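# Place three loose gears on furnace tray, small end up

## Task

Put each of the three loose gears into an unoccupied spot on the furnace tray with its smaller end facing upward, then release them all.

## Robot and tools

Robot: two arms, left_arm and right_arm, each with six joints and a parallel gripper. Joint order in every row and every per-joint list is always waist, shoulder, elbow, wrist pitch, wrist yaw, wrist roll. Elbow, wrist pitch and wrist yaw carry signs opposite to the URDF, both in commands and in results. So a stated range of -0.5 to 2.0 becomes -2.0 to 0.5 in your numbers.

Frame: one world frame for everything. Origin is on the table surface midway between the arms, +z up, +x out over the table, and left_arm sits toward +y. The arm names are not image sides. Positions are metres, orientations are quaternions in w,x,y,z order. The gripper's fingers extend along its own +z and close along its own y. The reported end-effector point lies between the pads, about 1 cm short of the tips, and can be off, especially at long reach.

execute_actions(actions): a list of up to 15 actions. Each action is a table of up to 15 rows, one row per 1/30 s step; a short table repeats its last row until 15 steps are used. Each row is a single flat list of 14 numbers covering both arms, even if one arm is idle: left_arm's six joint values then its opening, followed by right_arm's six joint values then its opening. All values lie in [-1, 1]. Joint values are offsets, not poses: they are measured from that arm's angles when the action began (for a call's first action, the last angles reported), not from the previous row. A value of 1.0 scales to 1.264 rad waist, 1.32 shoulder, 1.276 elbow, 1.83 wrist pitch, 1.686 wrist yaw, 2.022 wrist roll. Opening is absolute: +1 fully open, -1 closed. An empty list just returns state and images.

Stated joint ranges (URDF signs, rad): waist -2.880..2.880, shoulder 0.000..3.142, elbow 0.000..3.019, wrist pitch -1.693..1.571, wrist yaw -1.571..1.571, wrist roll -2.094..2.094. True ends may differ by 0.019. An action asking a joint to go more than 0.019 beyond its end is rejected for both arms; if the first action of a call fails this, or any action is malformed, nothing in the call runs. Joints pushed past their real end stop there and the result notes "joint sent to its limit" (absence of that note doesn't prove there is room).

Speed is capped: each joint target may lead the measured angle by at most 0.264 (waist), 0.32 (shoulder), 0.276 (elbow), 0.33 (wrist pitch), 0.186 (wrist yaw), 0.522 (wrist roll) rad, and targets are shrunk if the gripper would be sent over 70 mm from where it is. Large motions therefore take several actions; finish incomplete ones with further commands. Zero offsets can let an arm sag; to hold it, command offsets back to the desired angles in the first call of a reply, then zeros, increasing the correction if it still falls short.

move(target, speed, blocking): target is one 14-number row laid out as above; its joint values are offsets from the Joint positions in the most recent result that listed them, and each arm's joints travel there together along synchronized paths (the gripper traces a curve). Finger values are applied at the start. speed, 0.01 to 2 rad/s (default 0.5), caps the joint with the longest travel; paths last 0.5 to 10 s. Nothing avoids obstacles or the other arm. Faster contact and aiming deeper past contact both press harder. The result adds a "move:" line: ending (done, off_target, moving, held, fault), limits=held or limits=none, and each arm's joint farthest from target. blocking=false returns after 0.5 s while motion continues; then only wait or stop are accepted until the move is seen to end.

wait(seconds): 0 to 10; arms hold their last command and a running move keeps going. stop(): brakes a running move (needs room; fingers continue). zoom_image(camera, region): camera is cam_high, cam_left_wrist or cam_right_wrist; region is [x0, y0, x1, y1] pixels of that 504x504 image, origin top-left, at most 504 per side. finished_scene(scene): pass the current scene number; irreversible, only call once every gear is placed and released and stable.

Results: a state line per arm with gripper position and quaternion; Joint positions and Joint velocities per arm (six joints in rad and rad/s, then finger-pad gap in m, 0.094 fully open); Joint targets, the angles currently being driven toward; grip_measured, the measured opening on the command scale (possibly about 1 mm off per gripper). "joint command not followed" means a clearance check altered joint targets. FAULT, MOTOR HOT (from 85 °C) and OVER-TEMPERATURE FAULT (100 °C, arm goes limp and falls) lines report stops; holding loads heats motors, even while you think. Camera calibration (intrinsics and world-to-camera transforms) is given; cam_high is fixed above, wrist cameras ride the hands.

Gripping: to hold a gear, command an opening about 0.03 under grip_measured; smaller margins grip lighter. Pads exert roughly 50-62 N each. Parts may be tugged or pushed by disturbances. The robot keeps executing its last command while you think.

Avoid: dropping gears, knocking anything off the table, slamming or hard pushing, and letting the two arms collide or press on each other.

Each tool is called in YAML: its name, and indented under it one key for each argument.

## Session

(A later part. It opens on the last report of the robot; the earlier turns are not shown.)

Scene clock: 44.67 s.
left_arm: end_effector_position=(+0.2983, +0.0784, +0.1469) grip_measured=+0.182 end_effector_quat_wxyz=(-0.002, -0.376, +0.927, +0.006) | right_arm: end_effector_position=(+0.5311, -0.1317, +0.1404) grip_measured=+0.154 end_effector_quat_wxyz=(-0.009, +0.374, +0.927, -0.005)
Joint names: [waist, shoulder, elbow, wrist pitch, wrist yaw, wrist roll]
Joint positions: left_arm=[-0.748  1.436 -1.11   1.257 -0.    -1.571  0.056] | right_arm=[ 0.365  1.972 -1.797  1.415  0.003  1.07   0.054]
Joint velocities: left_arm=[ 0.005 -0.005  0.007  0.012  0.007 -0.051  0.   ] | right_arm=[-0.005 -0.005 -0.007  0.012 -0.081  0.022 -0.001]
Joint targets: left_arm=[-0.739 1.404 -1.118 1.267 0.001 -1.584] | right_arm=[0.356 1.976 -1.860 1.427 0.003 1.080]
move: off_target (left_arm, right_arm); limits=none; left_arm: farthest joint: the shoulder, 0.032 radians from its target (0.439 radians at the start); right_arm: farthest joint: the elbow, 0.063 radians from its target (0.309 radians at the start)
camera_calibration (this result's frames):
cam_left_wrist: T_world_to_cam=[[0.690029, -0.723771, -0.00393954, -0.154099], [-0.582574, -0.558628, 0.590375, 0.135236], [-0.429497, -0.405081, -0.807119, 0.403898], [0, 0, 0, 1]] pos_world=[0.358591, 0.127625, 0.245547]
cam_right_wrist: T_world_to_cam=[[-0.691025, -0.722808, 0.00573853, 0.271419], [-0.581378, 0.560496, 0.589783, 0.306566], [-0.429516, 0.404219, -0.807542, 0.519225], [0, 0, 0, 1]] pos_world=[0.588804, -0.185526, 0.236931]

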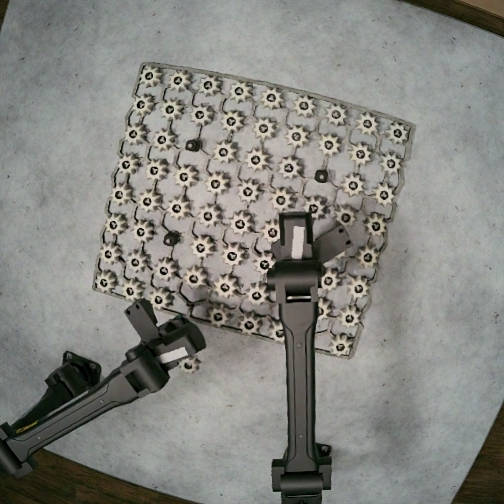

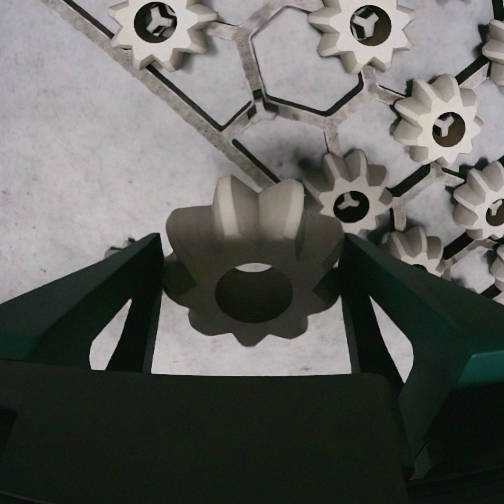

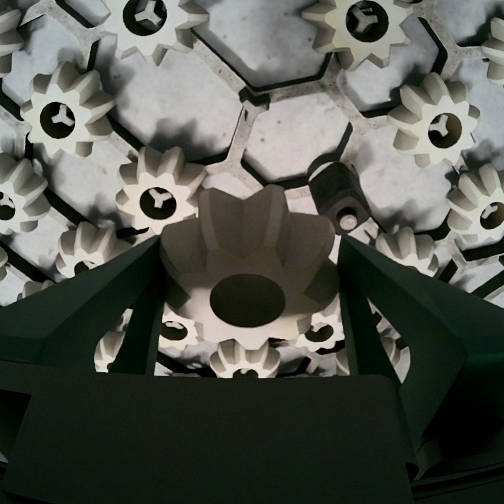

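move:
  target: [0.0222,0.0417,0.0564,-0.0842,0,0,0.1, -0.0229,0.0318,0.0408,-0.0689,0,0,0.1]
  speed: 0.2

Scene clock: 48.67 s.
left_arm: end_effector_position=(+0.3048, +0.0813, +0.1001) grip_measured=+0.182 end_effector_quat_wxyz=(-0.000, -0.384, +0.923, +0.000) | right_arm: end_effector_position=(+0.5390, -0.1426, +0.0905) grip_measured=+0.154 end_effector_quat_wxyz=(-0.007, +0.384, +0.923, -0.004)
Joint names: [waist, shoulder, elbow, wrist pitch, wrist yaw, wrist roll]
Joint positions: left_arm=[-0.731  1.484 -1.03   1.117 -0.    -1.572  0.056] | right_arm=[ 0.344  2.013 -1.728  1.303  0.003  1.07   0.054]
Joint velocities: left_arm=[ 0.005  0.005  0.007 -0.002 -0.051 -0.037  0.   ] | right_arm=[-0.005 -0.005  0.027  0.007  0.037 -0.051  0.   ]
Joint targets: left_arm=[-0.720 1.491 -1.038 1.103 -0.000 -1.571] | right_arm=[0.336 2.013 -1.745 1.289 0.003 1.070]
move: done; limits=none; left_arm: farthest joint: the wrist pitch, 0.014 radians from its target (0.154 radians at the start); right_arm: farthest joint: the elbow, 0.017 radians from its target (0.052 radians at the start)
camera_calibration (this result's frames):
cam_left_wrist: T_world_to_cam=[[0.70261, -0.711539, 0.00712259, -0.162567], [-0.57731, -0.564157, 0.590288, 0.16713], [-0.415995, -0.418855, -0.807161, 0.36713], [0, 0, 0, 1]] pos_world=[0.363431, 0.132389, 0.198837]
cam_right_wrist: T_world_to_cam=[[-0.70605, -0.708155, 0.00306767, 0.279703], [-0.571218, 0.57207, 0.588597, 0.342953], [-0.418573, 0.413827, -0.808421, 0.482287], [0, 0, 0, 1]] pos_world=[0.595257, -0.197704, 0.187172]

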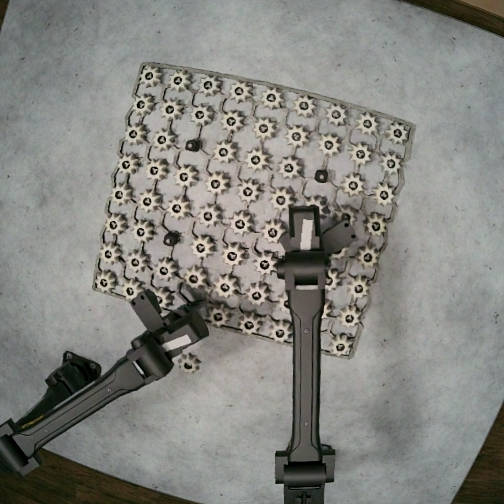

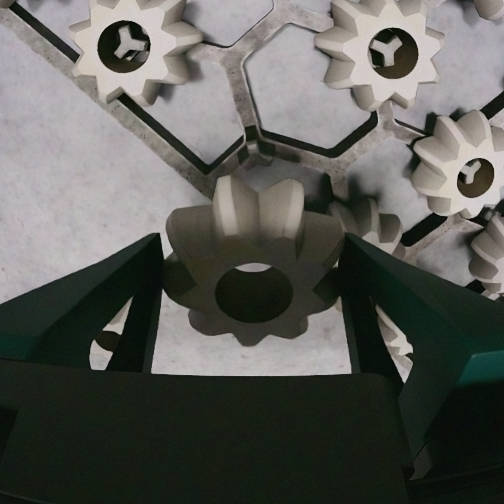

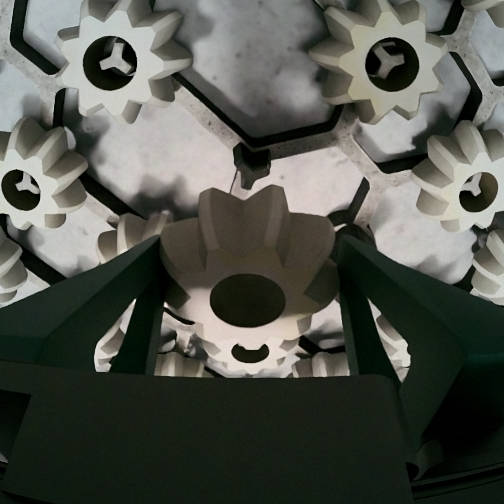

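zoom_image:
  camera: "cam_left_wrist"
  region: [200, 90, 310, 200]

zoom_image:
  camera: "cam_right_wrist"
  region: [195, 100, 305, 210]

Region (200, 90, 310, 200) of cam_left_wrist's 504x504 image, scaled by 4.582, with more detail than that image has.

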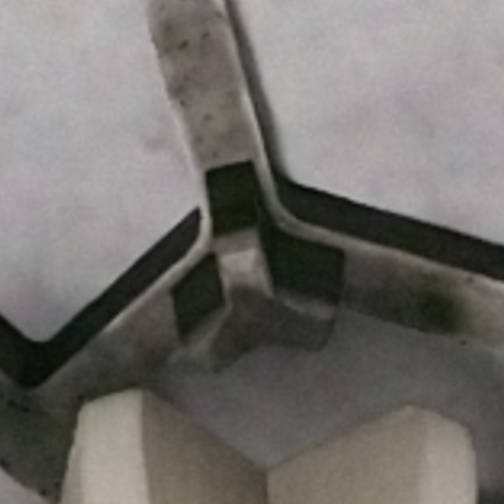

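Region (195, 100, 305, 210) of cam_right_wrist's 504x504 image, scaled by 4.582, with more detail than that image has.

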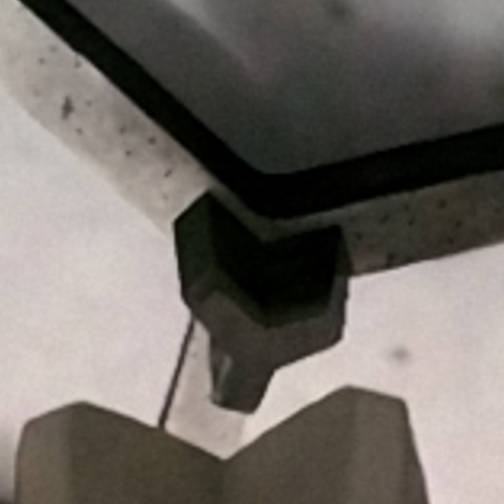

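move:
  target: [0.006,0.0677,0.0513,-0.0929,0,0,0.1, 0,0.0265,0.051,-0.0768,0,0,0.1]
  speed: 0.2

Scene clock: 52.83 s.
left_arm: end_effector_position=(+0.3060, +0.0800, +0.0459) grip_measured=+0.182 end_effector_quat_wxyz=(-0.000, -0.384, +0.923, -0.001) | right_arm: end_effector_position=(+0.5384, -0.1429, +0.0424) grip_measured=+0.154 end_effector_quat_wxyz=(-0.002, +0.384, +0.923, +0.000)
Joint names: [waist, shoulder, elbow, wrist pitch, wrist yaw, wrist roll]
Joint positions: left_arm=[-0.731  1.565 -0.958  0.963 -0.001 -1.572  0.056] | right_arm=[ 0.344  2.046 -1.649  1.176  0.003  1.07   0.054]
Joint velocities: left_arm=[-0.015  0.005  0.002  0.017 -0.037 -0.007 -0.   ] | right_arm=[ 0.015  0.015  0.002  0.017  0.066 -0.022  0.   ]
Joint targets: left_arm=[-0.723 1.573 -0.964 0.947 -0.000 -1.572] | right_arm=[0.344 2.048 -1.663 1.162 0.003 1.070]
move: done; limits=none; left_arm: farthest joint: the wrist pitch, 0.016 radians from its target (0.170 radians at the start); right_arm: farthest joint: the elbow, 0.014 radians from its target (0.065 radians at the start)
camera_calibration (this result's frames):
cam_left_wrist: T_world_to_cam=[[0.702604, -0.711524, 0.00903573, -0.164034], [-0.57779, -0.563042, 0.590883, 0.199035], [-0.41534, -0.420377, -0.806707, 0.323246], [0, 0, 0, 1]] pos_world=[0.364508, 0.131237, 0.14464]
cam_right_wrist: T_world_to_cam=[[-0.706007, -0.708147, -0.00910047, 0.279757], [-0.579223, 0.569983, 0.58277, 0.375331], [-0.4075, 0.416711, -0.812586, 0.43787], [0, 0, 0, 1]] pos_world=[0.593342, -0.198288, 0.139621]

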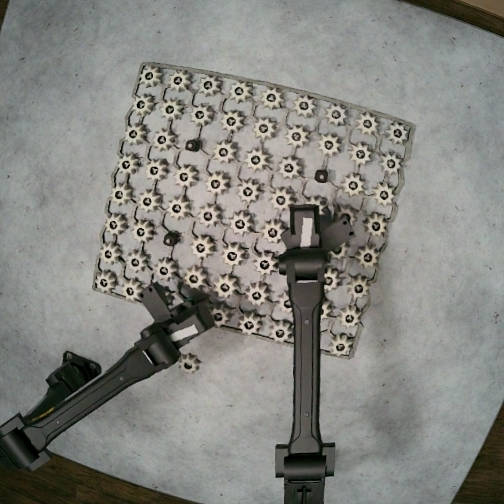

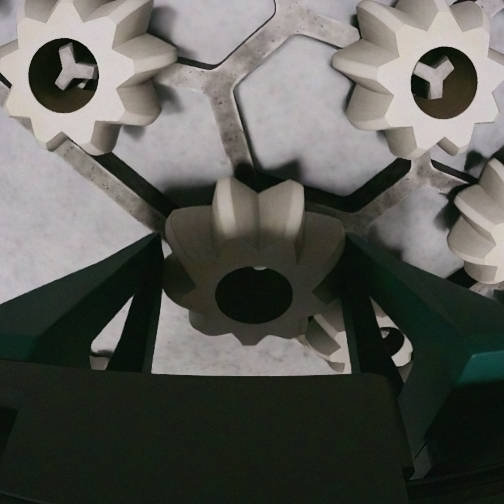

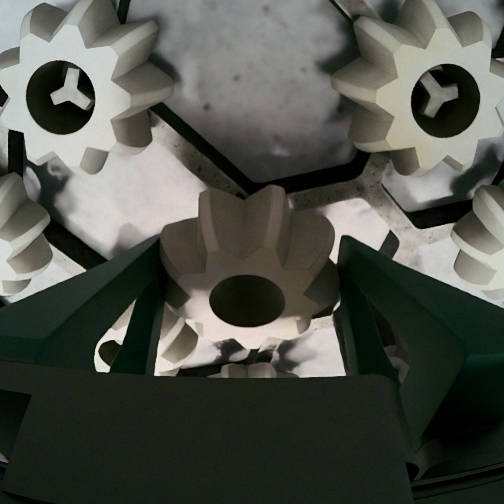

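move:
  target: [0.006,0.0345,0.0152,-0.0426,0,0,0.1, 0,0.0175,0.0086,-0.0319,0,0,0.1]
  speed: 0.1

Scene clock: 55.60 s.
left_arm: end_effector_position=(+0.3070, +0.0772, +0.0364) grip_measured=+0.146 end_effector_quat_wxyz=(-0.001, -0.384, +0.923, -0.011) | right_arm: end_effector_position=(+0.5389, -0.1447, +0.0272) grip_measured=+0.154 end_effector_quat_wxyz=(+0.002, +0.385, +0.923, +0.001)
Joint names: [waist, shoulder, elbow, wrist pitch, wrist yaw, wrist roll]
Joint positions: left_arm=[-0.73   1.576 -0.941  0.917 -0.009 -1.572  0.054] | right_arm=[ 0.342  2.059 -1.626  1.134 -0.002  1.07   0.054]
Joint velocities: left_arm=[ 0.005 -0.015  0.012  0.002  0.007 -0.037  0.001] | right_arm=[-0.015 -0.005  0.007 -0.017 -0.007 -0.022  0.001]
Joint targets: left_arm=[-0.723 1.610 -0.939 0.885 -0.001 -1.572] | right_arm=[0.344 2.069 -1.638 1.117 0.003 1.070]
move: off_target (left_arm); limits=none; left_arm: farthest joint: the shoulder, 0.034 radians from its target (0.046 radians at the start); right_arm: farthest joint: the wrist pitch, 0.017 radians from its target (0.058 radians at the start)
camera_calibration (this result's frames):
cam_left_wrist: T_world_to_cam=[[0.702685, -0.710973, 0.0274042, -0.167401], [-0.581965, -0.552169, 0.597014, 0.203927], [-0.409329, -0.435461, -0.801762, 0.313971], [0, 0, 0, 1]] pos_world=[0.364826, 0.130307, 0.13457]
cam_right_wrist: T_world_to_cam=[[-0.707277, -0.706821, -0.0127454, 0.279699], [-0.58242, 0.572388, 0.577199, 0.38777], [-0.400681, 0.415663, -0.816504, 0.42274], [0, 0, 0, 1]] pos_world=[0.593054, -0.199975, 0.124913]

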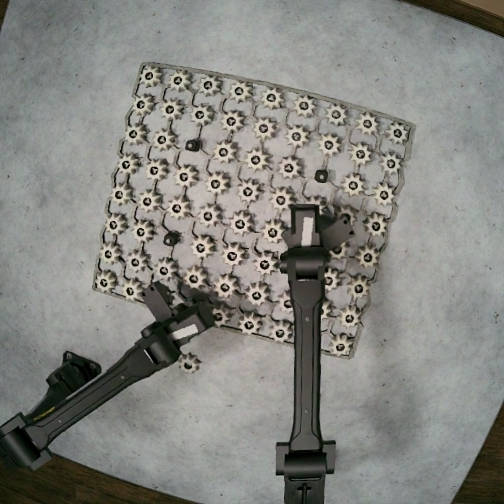

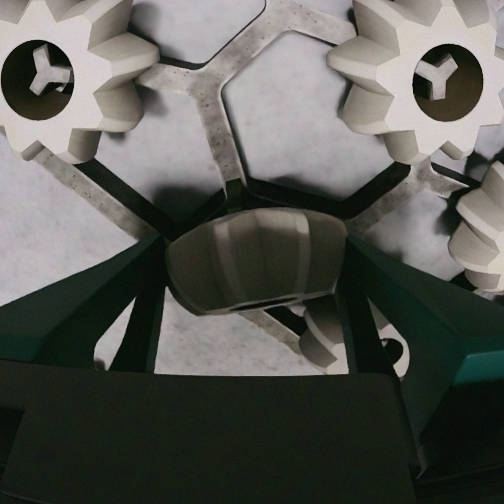

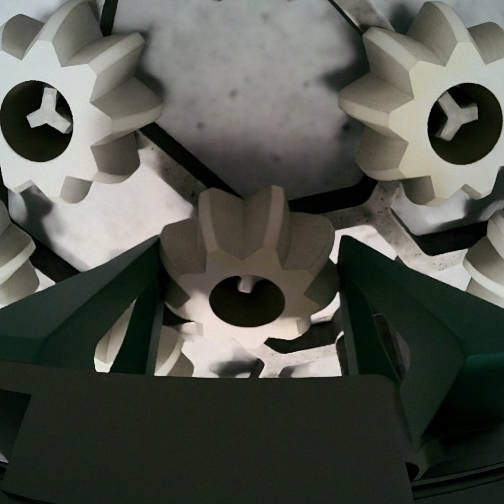

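zoom_image:
  camera: "cam_right_wrist"
  region: [150, 170, 350, 370]

zoom_image:
  camera: "cam_left_wrist"
  region: [130, 150, 370, 390]

Region (150, 170, 350, 370) of cam_right_wrist's 504x504 image, scaled by 2.520, with more detail than that image has.

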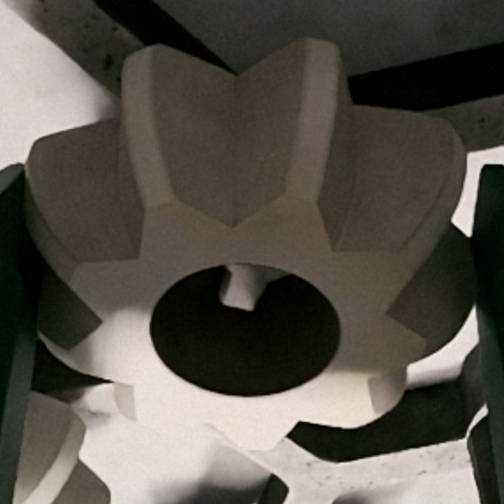

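Region (130, 150, 370, 390) of cam_left_wrist's 504x504 image, scaled by 2.100, with more detail than that image has.

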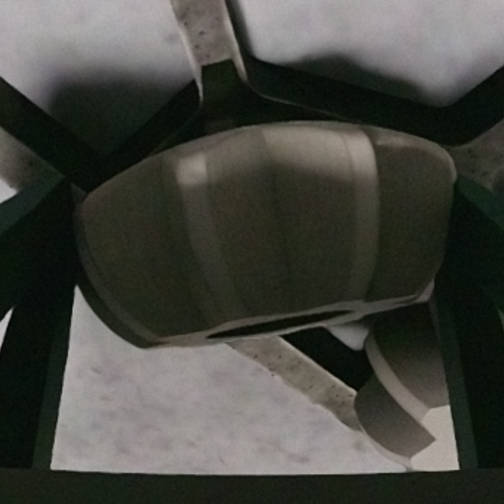

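move:
  target: [0,-0.0636,-0.0752,0.0781,0.005,0,0.09, 0,0.0174,-0.0055,-0.0137,0.003,0,0.1]
  speed: 0.15

Scene clock: 59.17 s.
left_arm: end_effector_position=(+0.2995, +0.0860, +0.0664) grip_measured=+0.146 end_effector_quat_wxyz=(-0.006, -0.384, +0.923, +0.012) | right_arm: end_effector_position=(+0.5388, -0.1449, +0.0261) grip_measured=+0.154 end_effector_quat_wxyz=(+0.003, +0.385, +0.923, +0.000)
Joint names: [waist, shoulder, elbow, wrist pitch, wrist yaw, wrist roll]
Joint positions: left_arm=[-0.731  1.528 -0.978  1.047 -0.003 -1.572  0.054] | right_arm=[ 0.342  2.059 -1.624  1.131 -0.003  1.07   0.054]
Joint velocities: left_arm=[-0.015 -0.015  0.002 -0.002  0.022 -0.022  0.001] | right_arm=[ 0.015 -0.015  0.002 -0.007 -0.022 -0.081 -0.001]
Joint targets: left_arm=[-0.731 1.493 -1.037 1.060 -0.000 -1.572] | right_arm=[0.342 2.082 -1.634 1.110 0.004 1.070]
move: off_target (left_arm, right_arm); limits=none; left_arm: farthest joint: the elbow, 0.059 radians from its target (0.096 radians at the start); right_arm: farthest joint: the shoulder, 0.023 radians from its target (0.023 radians at the start)
camera_calibration (this result's frames):
cam_left_wrist: T_world_to_cam=[[0.702522, -0.711424, -0.0184168, -0.153573], [-0.565635, -0.573888, 0.592207, 0.18386], [-0.43188, -0.405621, -0.805575, 0.343198], [0, 0, 0, 1]] pos_world=[0.360107, 0.135468, 0.164761]
cam_right_wrist: T_world_to_cam=[[-0.707268, -0.706829, -0.0128593, 0.279477], [-0.583022, 0.572903, 0.576079, 0.388874], [-0.399822, 0.414939, -0.817293, 0.42143], [0, 0, 0, 1]] pos_world=[0.592884, -0.200112, 0.124003]

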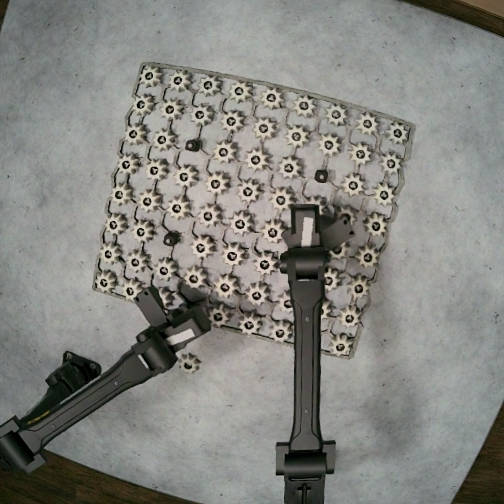

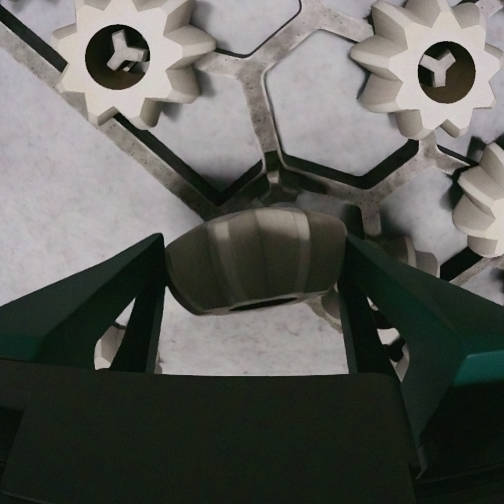

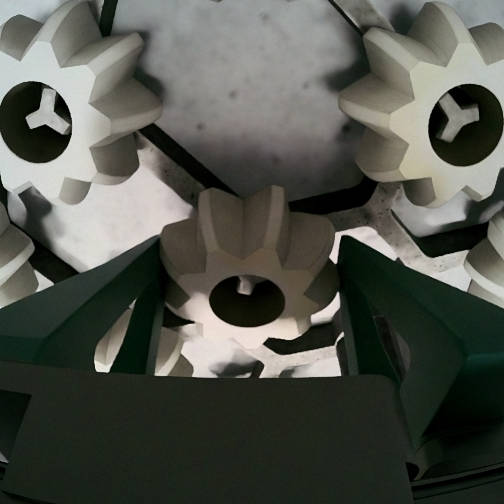

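move:
  target: [-0.0369,-0.3068,0.2557,0.0226,0.002,-0.023,0.1, 0,0.0174,0.0078,-0.0262,0.003,0,0.1]
  speed: 0.35

Scene clock: 62.10 s.
left_arm: end_effector_position=(+0.1984, +0.1746, +0.0738) grip_measured=+0.146 end_effector_quat_wxyz=(-0.003, -0.384, +0.923, +0.005) | right_arm: end_effector_position=(+0.5386, -0.1450, +0.0247) grip_measured=+0.154 end_effector_quat_wxyz=(+0.003, +0.385, +0.923, +0.001)
Joint names: [waist, shoulder, elbow, wrist pitch, wrist yaw, wrist roll]
Joint positions: left_arm=[-0.765  1.143 -0.642  1.081 -0.001 -1.606  0.054] | right_arm=[ 0.342  2.059 -1.62   1.125 -0.003  1.07   0.054]
Joint velocities: left_arm=[-0.005  0.005  0.012 -0.002 -0.007  0.007 -0.   ] | right_arm=[-0.005 -0.005 -0.002 -0.007 -0.007 -0.022  0.   ]
Joint targets: left_arm=[-0.777 1.123 -0.652 1.089 0.001 -1.618] | right_arm=[0.342 2.082 -1.614 1.083 0.002 1.070]
move: off_target (right_arm); limits=none; left_arm: farthest joint: the shoulder, 0.020 radians from its target (0.405 radians at the start); right_arm: farthest joint: the wrist pitch, 0.042 radians from its target (0.048 radians at the start)
camera_calibration (this result's frames):
cam_left_wrist: T_world_to_cam=[[0.702358, -0.711815, -0.00359282, -0.0203524], [-0.572729, -0.568103, 0.590966, 0.173569], [-0.422699, -0.413012, -0.806688, 0.341019], [0, 0, 0, 1]] pos_world=[0.257851, 0.224963, 0.17245]
cam_right_wrist: T_world_to_cam=[[-0.707248, -0.706827, -0.01401, 0.27918], [-0.583926, 0.572873, 0.575193, 0.390138], [-0.398536, 0.414985, -0.817898, 0.419525], [0, 0, 0, 1]] pos_world=[0.592457, -0.200265, 0.122635]

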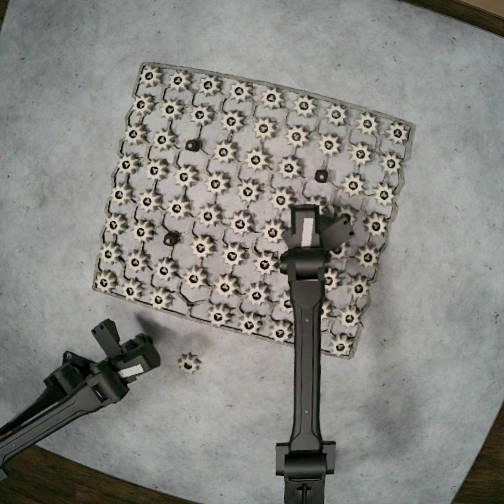

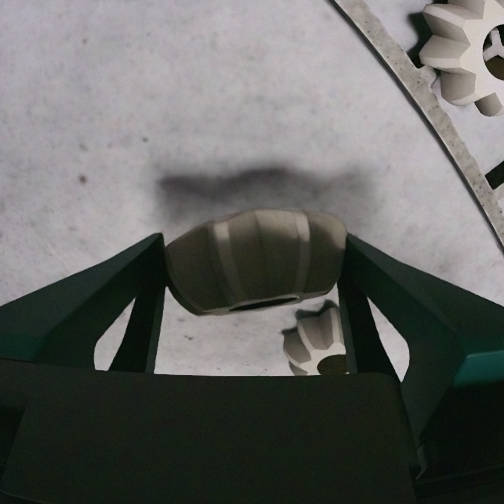

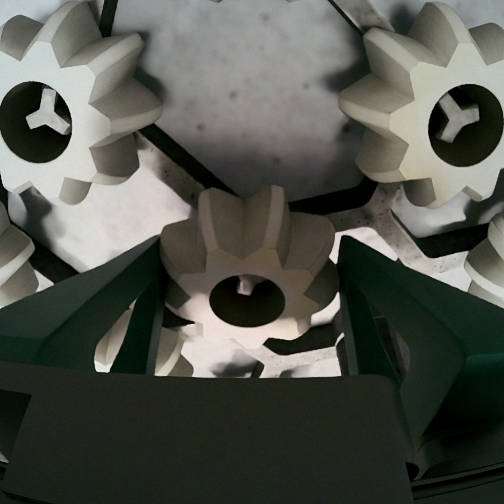

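zoom_image:
  camera: "cam_right_wrist"
  region: [280, 220, 460, 400]

zoom_image:
  camera: "cam_right_wrist"
  region: [60, 220, 240, 400]

Region (280, 220, 460, 400) of cam_right_wrist's 504x504 image, scaled by 2.800, with more detail than that image has.

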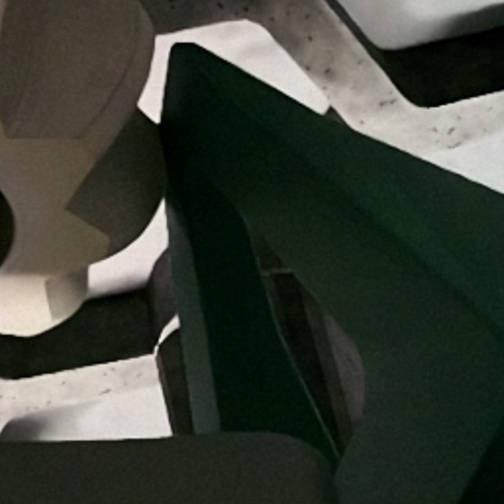

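Region (60, 220, 240, 400) of cam_right_wrist's 504x504 image, scaled by 2.800, with more detail than that image has.

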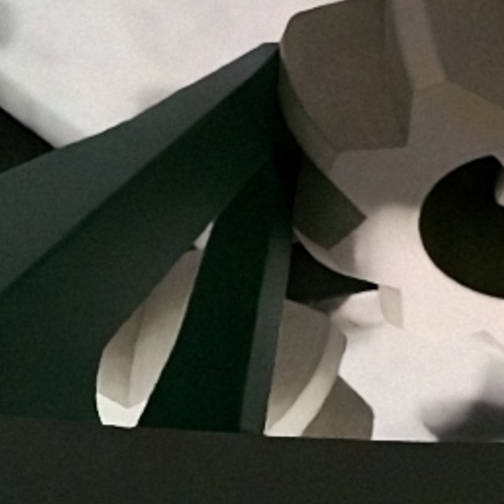

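move:
  target: [0,0.059,0.0455,-0.0896,0,0,0.1, 0,0,0,0.004,0,0,0.45]
  speed: 0.3

Scene clock: 66.10 s.
left_arm: end_effector_position=(+0.1995, +0.1735, +0.0356) grip_measured=+0.146 end_effector_quat_wxyz=(-0.001, -0.384, +0.923, -0.001) | right_arm: end_effector_position=(+0.5366, -0.1456, +0.0232) grip_measured=+0.449 end_effector_quat_wxyz=(+0.001, +0.385, +0.923, -0.001)
Joint names: [waist, shoulder, elbow, wrist pitch, wrist yaw, wrist roll]
Joint positions: left_arm=[-0.765  1.214 -0.576  0.932 -0.001 -1.606  0.054] | right_arm=[ 0.342  2.059 -1.615  1.126 -0.003  1.07   0.068]
Joint velocities: left_arm=[-0.015 -0.005 -0.007 -0.002  0.007  0.037  0.   ] | right_arm=[ 0.005 -0.005 -0.002  0.002 -0.081  0.037 -0.   ]
Joint targets: left_arm=[-0.765 1.221 -0.583 0.917 -0.001 -1.606] | right_arm=[0.342 2.059 -1.620 1.133 -0.003 1.070]
move: done; limits=none; left_arm: farthest joint: the wrist pitch, 0.014 radians from its target (0.164 radians at the start); right_arm: farthest joint: the wrist pitch, 0.007 radians from its target (0.007 radians at the start)
camera_calibration (this result's frames):
cam_left_wrist: T_world_to_cam=[[0.702607, -0.711522, 0.00899087, -0.0225939], [-0.577599, -0.562891, 0.591213, 0.196175], [-0.4156, -0.420583, -0.806466, 0.310061], [0, 0, 0, 1]] pos_world=[0.258046, 0.224756, 0.134276]
cam_right_wrist: T_world_to_cam=[[-0.707304, -0.706843, -0.00967033, 0.277264], [-0.58118, 0.573663, 0.577184, 0.388754], [-0.402431, 0.413865, -0.816557, 0.41964], [0, 0, 0, 1]] pos_world=[0.590922, -0.200706, 0.120959]

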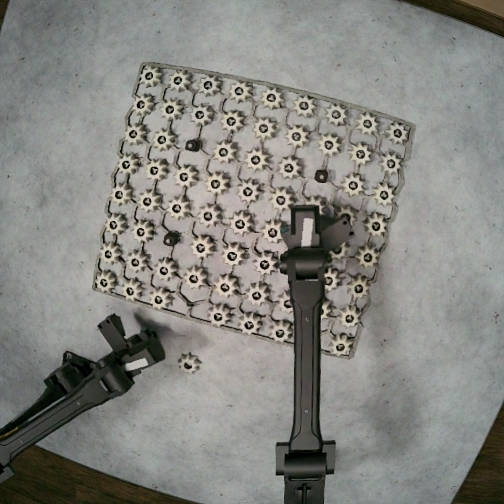

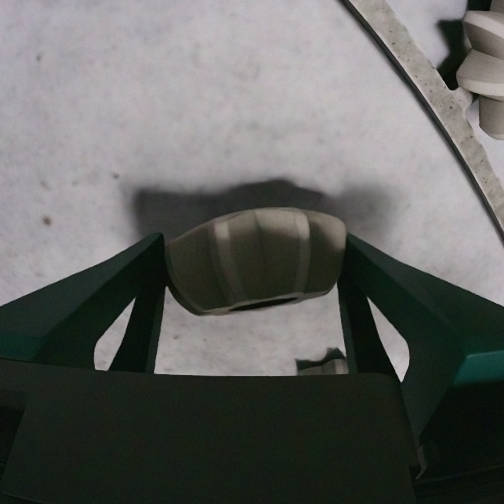

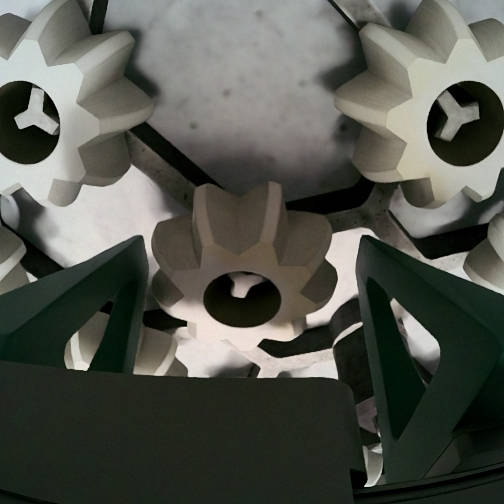

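execute_actions:
  actions:
    - [[0,0.0069,-0.0046,-0.0095,0,0,0.1, 0,-0.0076,-0.015,0.002,0,0,0.45],[0,0.0085,-0.0036,-0.0113,0,0,0.1, 0,-0.015,-0.030,0.004,0,0,0.45],[0,0.0101,-0.0027,-0.0132,0,0,0.1, 0,-0.0227,-0.0455,0.0055,0,0,0.45],[0,0.0118,-0.0017,-0.015,0,0,0.1, 0,-0.0242,-0.0492,0.0095,0,0,0.45],[0,0.0134,-0.0008,-0.0168,0,0,0.1, 0,-0.0256,-0.0528,0.0135,0,0,0.45],[0,0.015,0.0001,-0.0186,0,0,0.1, 0,-0.0271,-0.0565,0.0175,0,0,0.45],[0,0.0166,0.0011,-0.0204,0,0,0.1, 0,-0.0285,-0.0601,0.0215,0,0,0.45],[0,0.0182,0.002,-0.0223,0,0,0.1, 0,-0.03,-0.0638,0.0256,0,0,0.45],[0,0.0198,0.003,-0.0241,0,0,0.1, 0,-0.0314,-0.0675,0.0296,0,0,0.45],[0,0.0214,0.0039,-0.0259,0,0,0.1, 0,-0.0328,-0.0711,0.0335,0,0,0.45],[0,0.023,0.0048,-0.0277,0,0,0.1, 0,-0.0343,-0.0748,0.0376,0,0,0.45],[0,0.0247,0.0058,-0.0295,0,0,0.1, 0,-0.0358,-0.0784,0.0416,0,0,0.45],[0,0.0263,0.0067,-0.0314,0,0,0.1, 0,-0.0372,-0.0821,0.0456,0,0,0.45],[0,0.0279,0.0077,-0.0332,0,0,0.1, 0,-0.0387,-0.0858,0.0496,0,0,0.45],[0,0.0295,0.0086,-0.035,0,0,0.1, 0,-0.0401,-0.0894,0.0536,0,0,0.45]]

wait:
  seconds: 0.4

Scene clock: 68.93 s.
left_arm: end_effector_position=(+0.2000, +0.1728, +0.0251) grip_measured=+0.146 end_effector_quat_wxyz=(-0.000, -0.384, +0.923, -0.002) | right_arm: end_effector_position=(+0.5419, -0.1441, +0.0503) grip_measured=+0.449 end_effector_quat_wxyz=(-0.000, +0.385, +0.923, -0.002)
Joint names: [waist, shoulder, elbow, wrist pitch, wrist yaw, wrist roll]
Joint positions: left_arm=[-0.765  1.239 -0.561  0.889 -0.001 -1.606  0.054] | right_arm=[ 0.342  2.046 -1.671  1.198 -0.003  1.07   0.068]
Joint velocities: left_arm=[-0.005  0.054  0.037 -0.1    0.037 -0.051 -0.001] | right_arm=[-0.005 -0.083 -0.134  0.212  0.007 -0.007 -0.001]
Joint targets: left_arm=[-0.765 1.253 -0.565 0.867 -0.001 -1.606] | right_arm=[0.342 2.006 -1.729 1.224 -0.003 1.070]
camera_calibration (this result's frames):
cam_left_wrist: T_world_to_cam=[[0.702588, -0.711502, 0.0116601, -0.0234133], [-0.578678, -0.561739, 0.591254, 0.202381], [-0.414128, -0.422155, -0.806401, 0.301554], [0, 0, 0, 1]] pos_world=[0.258446, 0.224329, 0.123788]
cam_right_wrist: T_world_to_cam=[[-0.707334, -0.706851, -0.00633198, 0.282239], [-0.579061, 0.574272, 0.578706, 0.374192], [-0.405423, 0.413005, -0.815512, 0.444739], [0, 0, 0, 1]] pos_world=[0.596624, -0.199066, 0.14793]

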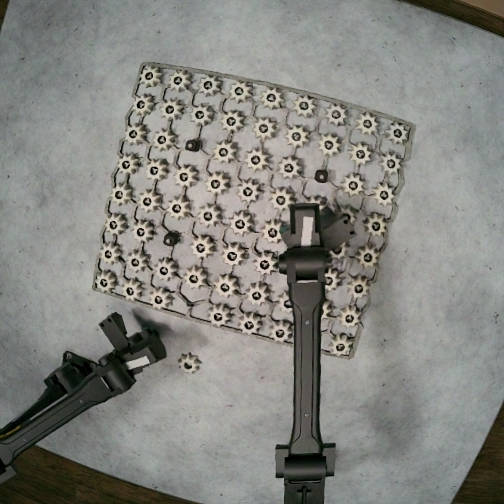

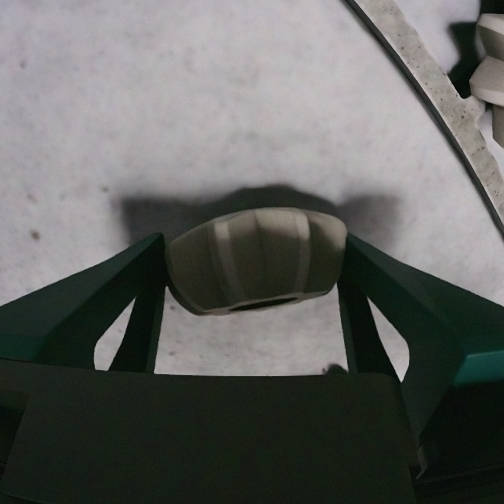

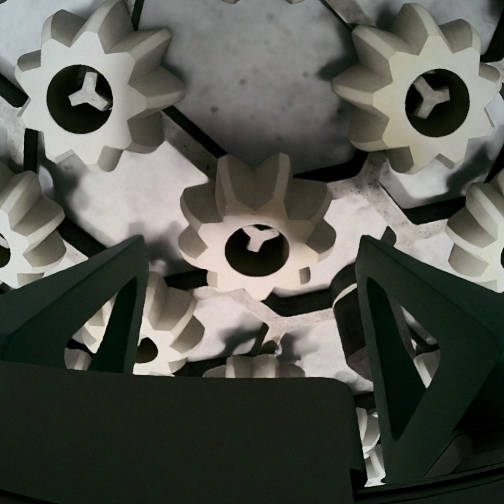

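Scene clock: 69.33 s.
left_arm: end_effector_position=(+0.2001, +0.1730, +0.0244) grip_measured=+0.146 end_effector_quat_wxyz=(+0.000, -0.384, +0.923, -0.001) | right_arm: end_effector_position=(+0.5445, -0.1433, +0.0641) grip_measured=+0.449 end_effector_quat_wxyz=(+0.006, +0.385, +0.923, +0.003)
Joint names: [waist, shoulder, elbow, wrist pitch, wrist yaw, wrist roll]
Joint positions: left_arm=[-0.765  1.241 -0.56   0.887 -0.001 -1.606  0.054] | right_arm=[ 0.342  2.031 -1.684  1.212 -0.003  1.07   0.068]
Joint velocities: left_arm=[-0.005 -0.015  0.002 -0.012 -0.037 -0.051 -0.002] | right_arm=[-0.005 -0.005  0.012  0.002 -0.022 -0.022  0.   ]
Joint targets: left_arm=[-0.765 1.253 -0.565 0.867 -0.001 -1.606] | right_arm=[0.342 2.006 -1.729 1.224 -0.003 1.070]
wait: 0.40 s; at rest by 0.37 s
camera_calibration (this result's frames):
cam_left_wrist: T_world_to_cam=[[0.702589, -0.711512, 0.0109178, -0.0232856], [-0.578698, -0.562377, 0.590627, 0.203021], [-0.414098, -0.421286, -0.806871, 0.30094], [0, 0, 0, 1]] pos_world=[0.258467, 0.224388, 0.123164]
cam_right_wrist: T_world_to_cam=[[-0.707157, -0.706801, -0.0190168, 0.285442], [-0.587083, 0.571965, 0.572878, 0.371722], [-0.394034, 0.41628, -0.81942, 0.451238], [0, 0, 0, 1]] pos_world=[0.597887, -0.198703, 0.16223]

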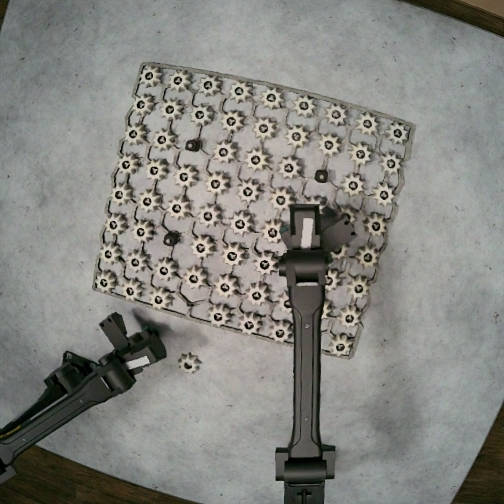

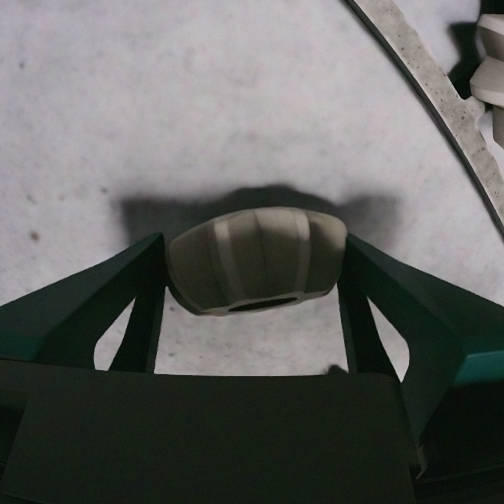

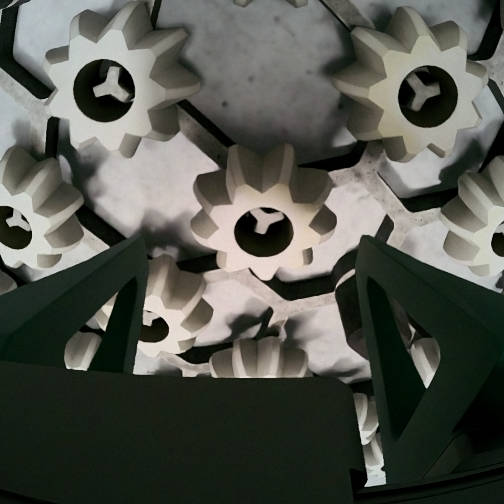

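move:
  target: [0,0.033,0.0088,-0.0355,0,0,0.1, 0,-0.07,-0.035,0.04,0.002,0,0.45]
  speed: 0.1

Scene clock: 72.40 s.
left_arm: end_effector_position=(+0.2026, +0.1711, +0.0213) grip_measured=+0.146 end_effector_quat_wxyz=(+0.004, -0.384, +0.923, -0.006) | right_arm: end_effector_position=(+0.5329, -0.1466, +0.1029) grip_measured=+0.449 end_effector_quat_wxyz=(+0.008, +0.385, +0.923, +0.004)
Joint names: [waist, shoulder, elbow, wrist pitch, wrist yaw, wrist roll]
Joint positions: left_arm=[-0.765  1.25  -0.556  0.864  0.002 -1.606  0.054] | right_arm=[ 0.342  1.964 -1.684  1.274 -0.003  1.07   0.068]
Joint velocities: left_arm=[-0.005 -0.015  0.012 -0.002  0.022 -0.066 -0.001] | right_arm=[ 0.005 -0.015 -0.007  0.007 -0.066 -0.051 -0.   ]
Joint targets: left_arm=[-0.765 1.285 -0.549 0.822 -0.001 -1.606] | right_arm=[0.342 1.938 -1.729 1.286 0.000 1.070]
move: off_target (left_arm, right_arm); limits=none; left_arm: farthest joint: the wrist pitch, 0.042 radians from its target (0.065 radians at the start); right_arm: farthest joint: the elbow, 0.045 radians from its target (0.045 radians at the start)
camera_calibration (this result's frames):
cam_left_wrist: T_world_to_cam=[[0.702445, -0.711396, 0.0220563, -0.0265941], [-0.584454, -0.558861, 0.588293, 0.205835], [-0.406182, -0.426134, -0.808347, 0.29794], [0, 0, 0, 1]] pos_world=[0.26, 0.223077, 0.120334]
cam_right_wrist: T_world_to_cam=[[-0.707056, -0.706772, -0.0233555, 0.276027], [-0.589808, 0.571181, 0.570857, 0.346109], [-0.390125, 0.417403, -0.820717, 0.478116], [0, 0, 0, 1]] pos_world=[0.585829, -0.20217, 0.201266]

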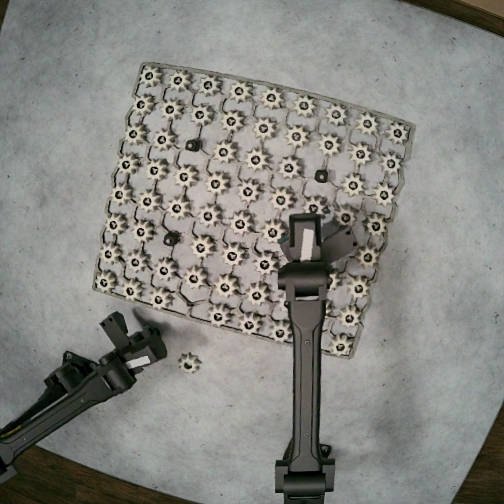

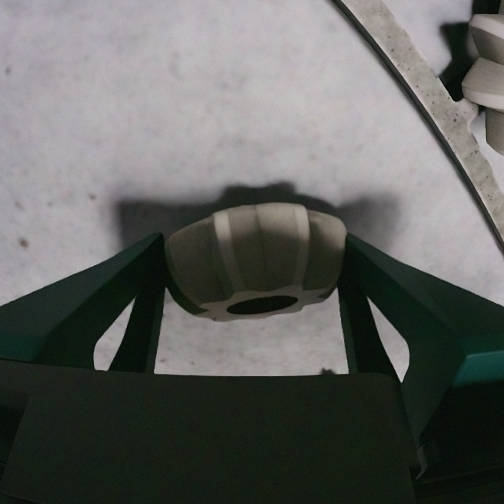

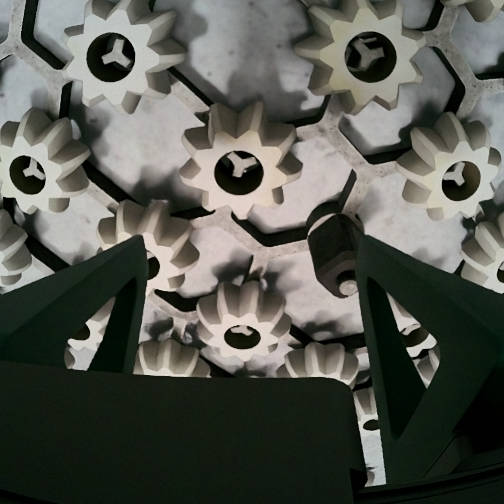

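execute_actions:
  actions: []

Scene clock: 74.10 s.
left_arm: end_effector_position=(+0.2026, +0.1711, +0.0213) grip_measured=+0.146 end_effector_quat_wxyz=(+0.004, -0.384, +0.923, -0.006) | right_arm: end_effector_position=(+0.5329, -0.1466, +0.1029) grip_measured=+0.449 end_effector_quat_wxyz=(+0.008, +0.385, +0.923, +0.004)
Joint names: [waist, shoulder, elbow, wrist pitch, wrist yaw, wrist roll]
Joint positions: left_arm=[-0.765  1.25  -0.556  0.864  0.002 -1.606  0.054] | right_arm=[ 0.342  1.964 -1.684  1.274 -0.003  1.07   0.068]
Joint velocities: left_arm=[-0.015 -0.005 -0.007  0.017  0.022  0.037 -0.   ] | right_arm=[-0.005  0.005  0.002 -0.007 -0.022  0.007 -0.001]
Joint targets: left_arm=[-0.765 1.285 -0.549 0.822 -0.001 -1.606] | right_arm=[0.342 1.938 -1.729 1.286 0.000 1.070]
camera_calibration (this result's frames):
cam_left_wrist: T_world_to_cam=[[0.702445, -0.711396, 0.0220563, -0.0265941], [-0.584454, -0.558861, 0.588293, 0.205835], [-0.406182, -0.426134, -0.808347, 0.29794], [0, 0, 0, 1]] pos_world=[0.26, 0.223077, 0.120334]
cam_right_wrist: T_world_to_cam=[[-0.707056, -0.706772, -0.0233555, 0.276027], [-0.589808, 0.571181, 0.570857, 0.346109], [-0.390125, 0.417403, -0.820717, 0.478116], [0, 0, 0, 1]] pos_world=[0.585829, -0.20217, 0.201266]

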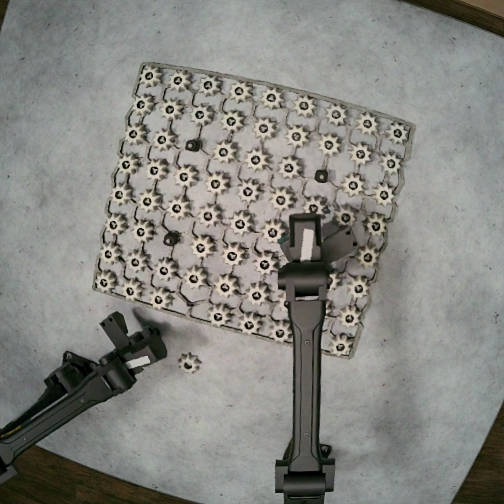

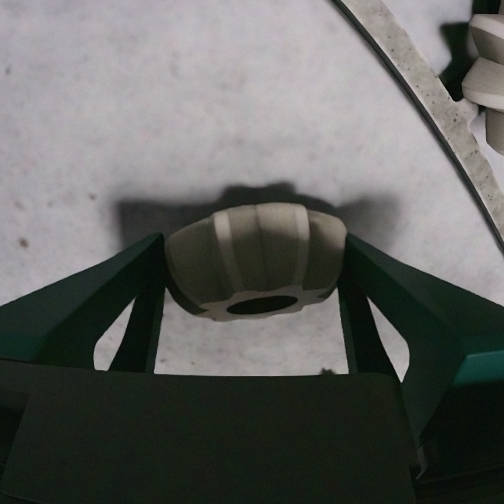

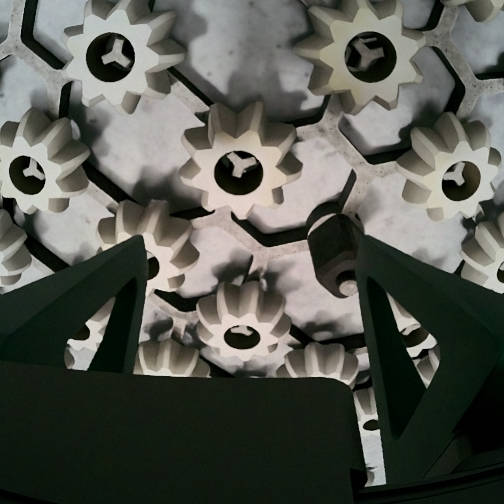

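execute_actions:
  actions:
    - [[0,0.0265,0.0055,-0.023,0,0,0.12,0,-0.02,-0.035,0.006,0,0,0.45],[0,0.03,0.008,-0.023,0,0,0.13,0,-0.02,-0.035,0.006,0,0,0.45]]
    - [[0,0.03,0.01,-0.02,0,0,0.14,0,0,0,0,0,0,0.45]]

Scene clock: 75.83 s.
left_arm: end_effector_position=(+0.2035, +0.1722, +0.0198) grip_measured=+0.151 end_effector_quat_wxyz=(+0.007, -0.384, +0.923, -0.003) | right_arm: end_effector_position=(+0.5317, -0.1470, +0.1015) grip_measured=+0.449 end_effector_quat_wxyz=(+0.006, +0.385, +0.923, +0.003)
Joint names: [waist, shoulder, elbow, wrist pitch, wrist yaw, wrist roll]
Joint positions: left_arm=[-0.765  1.256 -0.556  0.861  0.01  -1.606  0.054] | right_arm=[ 0.342  1.964 -1.68   1.274 -0.003  1.07   0.068]
Joint velocities: left_arm=[-0.005 -0.005 -0.002  0.012  0.007  0.066 -0.   ] | right_arm=[ 0.005 -0.005 -0.002  0.002 -0.037 -0.051 -0.001]
Joint targets: left_arm=[-0.765 1.292 -0.544 0.826 0.005 -1.606] | right_arm=[0.342 1.964 -1.684 1.274 -0.003 1.070]
camera_calibration (this result's frames):
cam_left_wrist: T_world_to_cam=[[0.702452, -0.711501, 0.0180751, -0.0263503], [-0.586145, -0.563911, 0.581755, 0.209207], [-0.403727, -0.41925, -0.813163, 0.295908], [0, 0, 0, 1]] pos_world=[0.260602, 0.223285, 0.119391]
cam_right_wrist: T_world_to_cam=[[-0.707136, -0.706795, -0.0200181, 0.274519], [-0.587713, 0.571784, 0.572413, 0.345182], [-0.393133, 0.416539, -0.819721, 0.477978], [0, 0, 0, 1]] pos_world=[0.584899, -0.202438, 0.199717]

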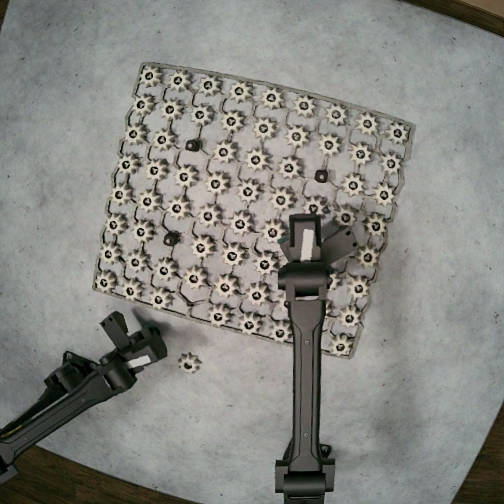

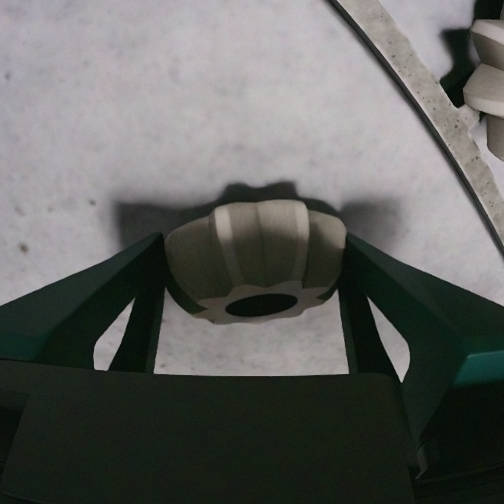

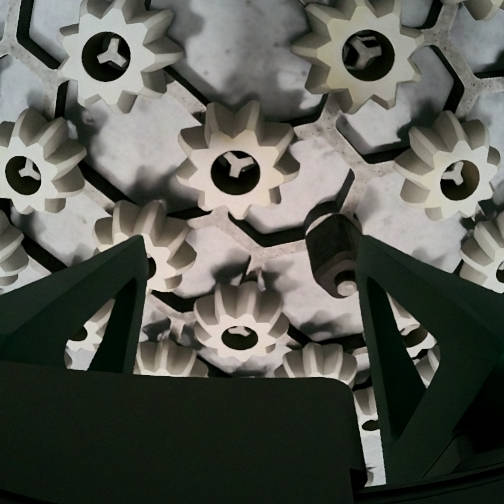

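execute_actions:
  actions:
    - [[0,0,0,0,0,0,0.17,0,-0.03,-0.04,0,0,0,0.45],[0,0,0,0,0,0,0.19,0,-0.04,-0.045,0,0,0,0.45],[0,0,0,0,0,0,0.22,0,-0.05,-0.05,0,0,0,0.45],[0,0,0,0,0,0,0.26,0,-0.06,-0.055,0,0,0,0.45],[0,0,0,0,0,0,0.3,0,-0.07,-0.06,0,0,0,0.45]]
    - [[0,0,0,0,0,0,0.4,0,-0.05,-0.05,0,0,0,0.45]]

Scene clock: 77.27 s.
left_arm: end_effector_position=(+0.2032, +0.1730, +0.0194) grip_measured=+0.398 end_effector_quat_wxyz=(+0.007, -0.384, +0.923, -0.001) | right_arm: end_effector_position=(+0.5455, -0.1430, +0.1983) grip_measured=+0.449 end_effector_quat_wxyz=(+0.077, +0.383, +0.918, +0.060)
Joint names: [waist, shoulder, elbow, wrist pitch, wrist yaw, wrist roll]
Joint positions: left_arm=[-0.765  1.256 -0.555  0.862  0.013 -1.606  0.066] | right_arm=[ 0.342  1.835 -1.733  1.274 -0.003  1.07   0.068]
Joint velocities: left_arm=[-0.005 -0.005  0.002 -0.007  0.007 -0.022  0.001] | right_arm=[-0.015 -0.024  0.007  0.002 -0.007 -0.007  0.   ]
Joint targets: left_arm=[-0.765 1.256 -0.555 0.862 0.013 -1.606] | right_arm=[0.342 1.816 -1.780 1.274 -0.003 1.070]
camera_calibration (this result's frames):
cam_left_wrist: T_world_to_cam=[[0.70246, -0.711538, 0.0162294, -0.0254678], [-0.586347, -0.56564, 0.57987, 0.210172], [-0.40342, -0.416852, -0.814547, 0.29535], [0, 0, 0, 1]] pos_world=[0.260274, 0.223877, 0.119118]
cam_right_wrist: T_world_to_cam=[[-0.689772, -0.701802, -0.178015, 0.311612], [-0.680808, 0.545014, 0.489346, 0.359062], [-0.246403, 0.458731, -0.853728, 0.493827], [0, 0, 0, 1]] pos_world=[0.581074, -0.203538, 0.301359]

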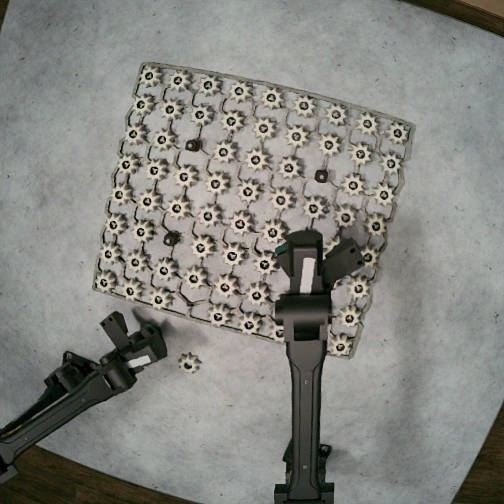

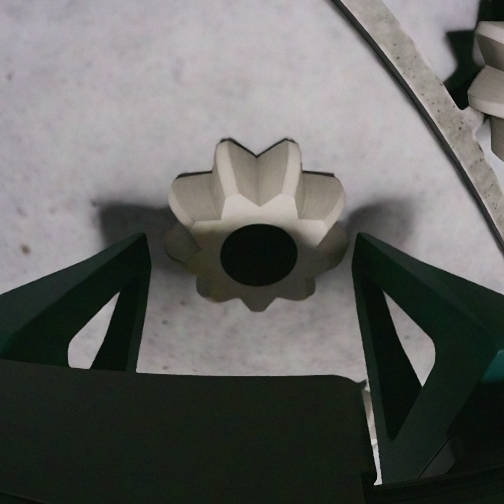

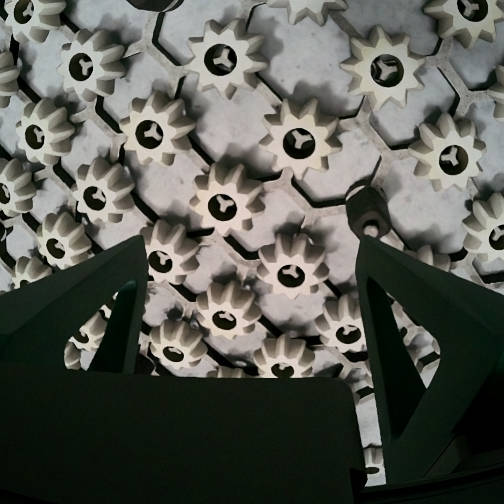

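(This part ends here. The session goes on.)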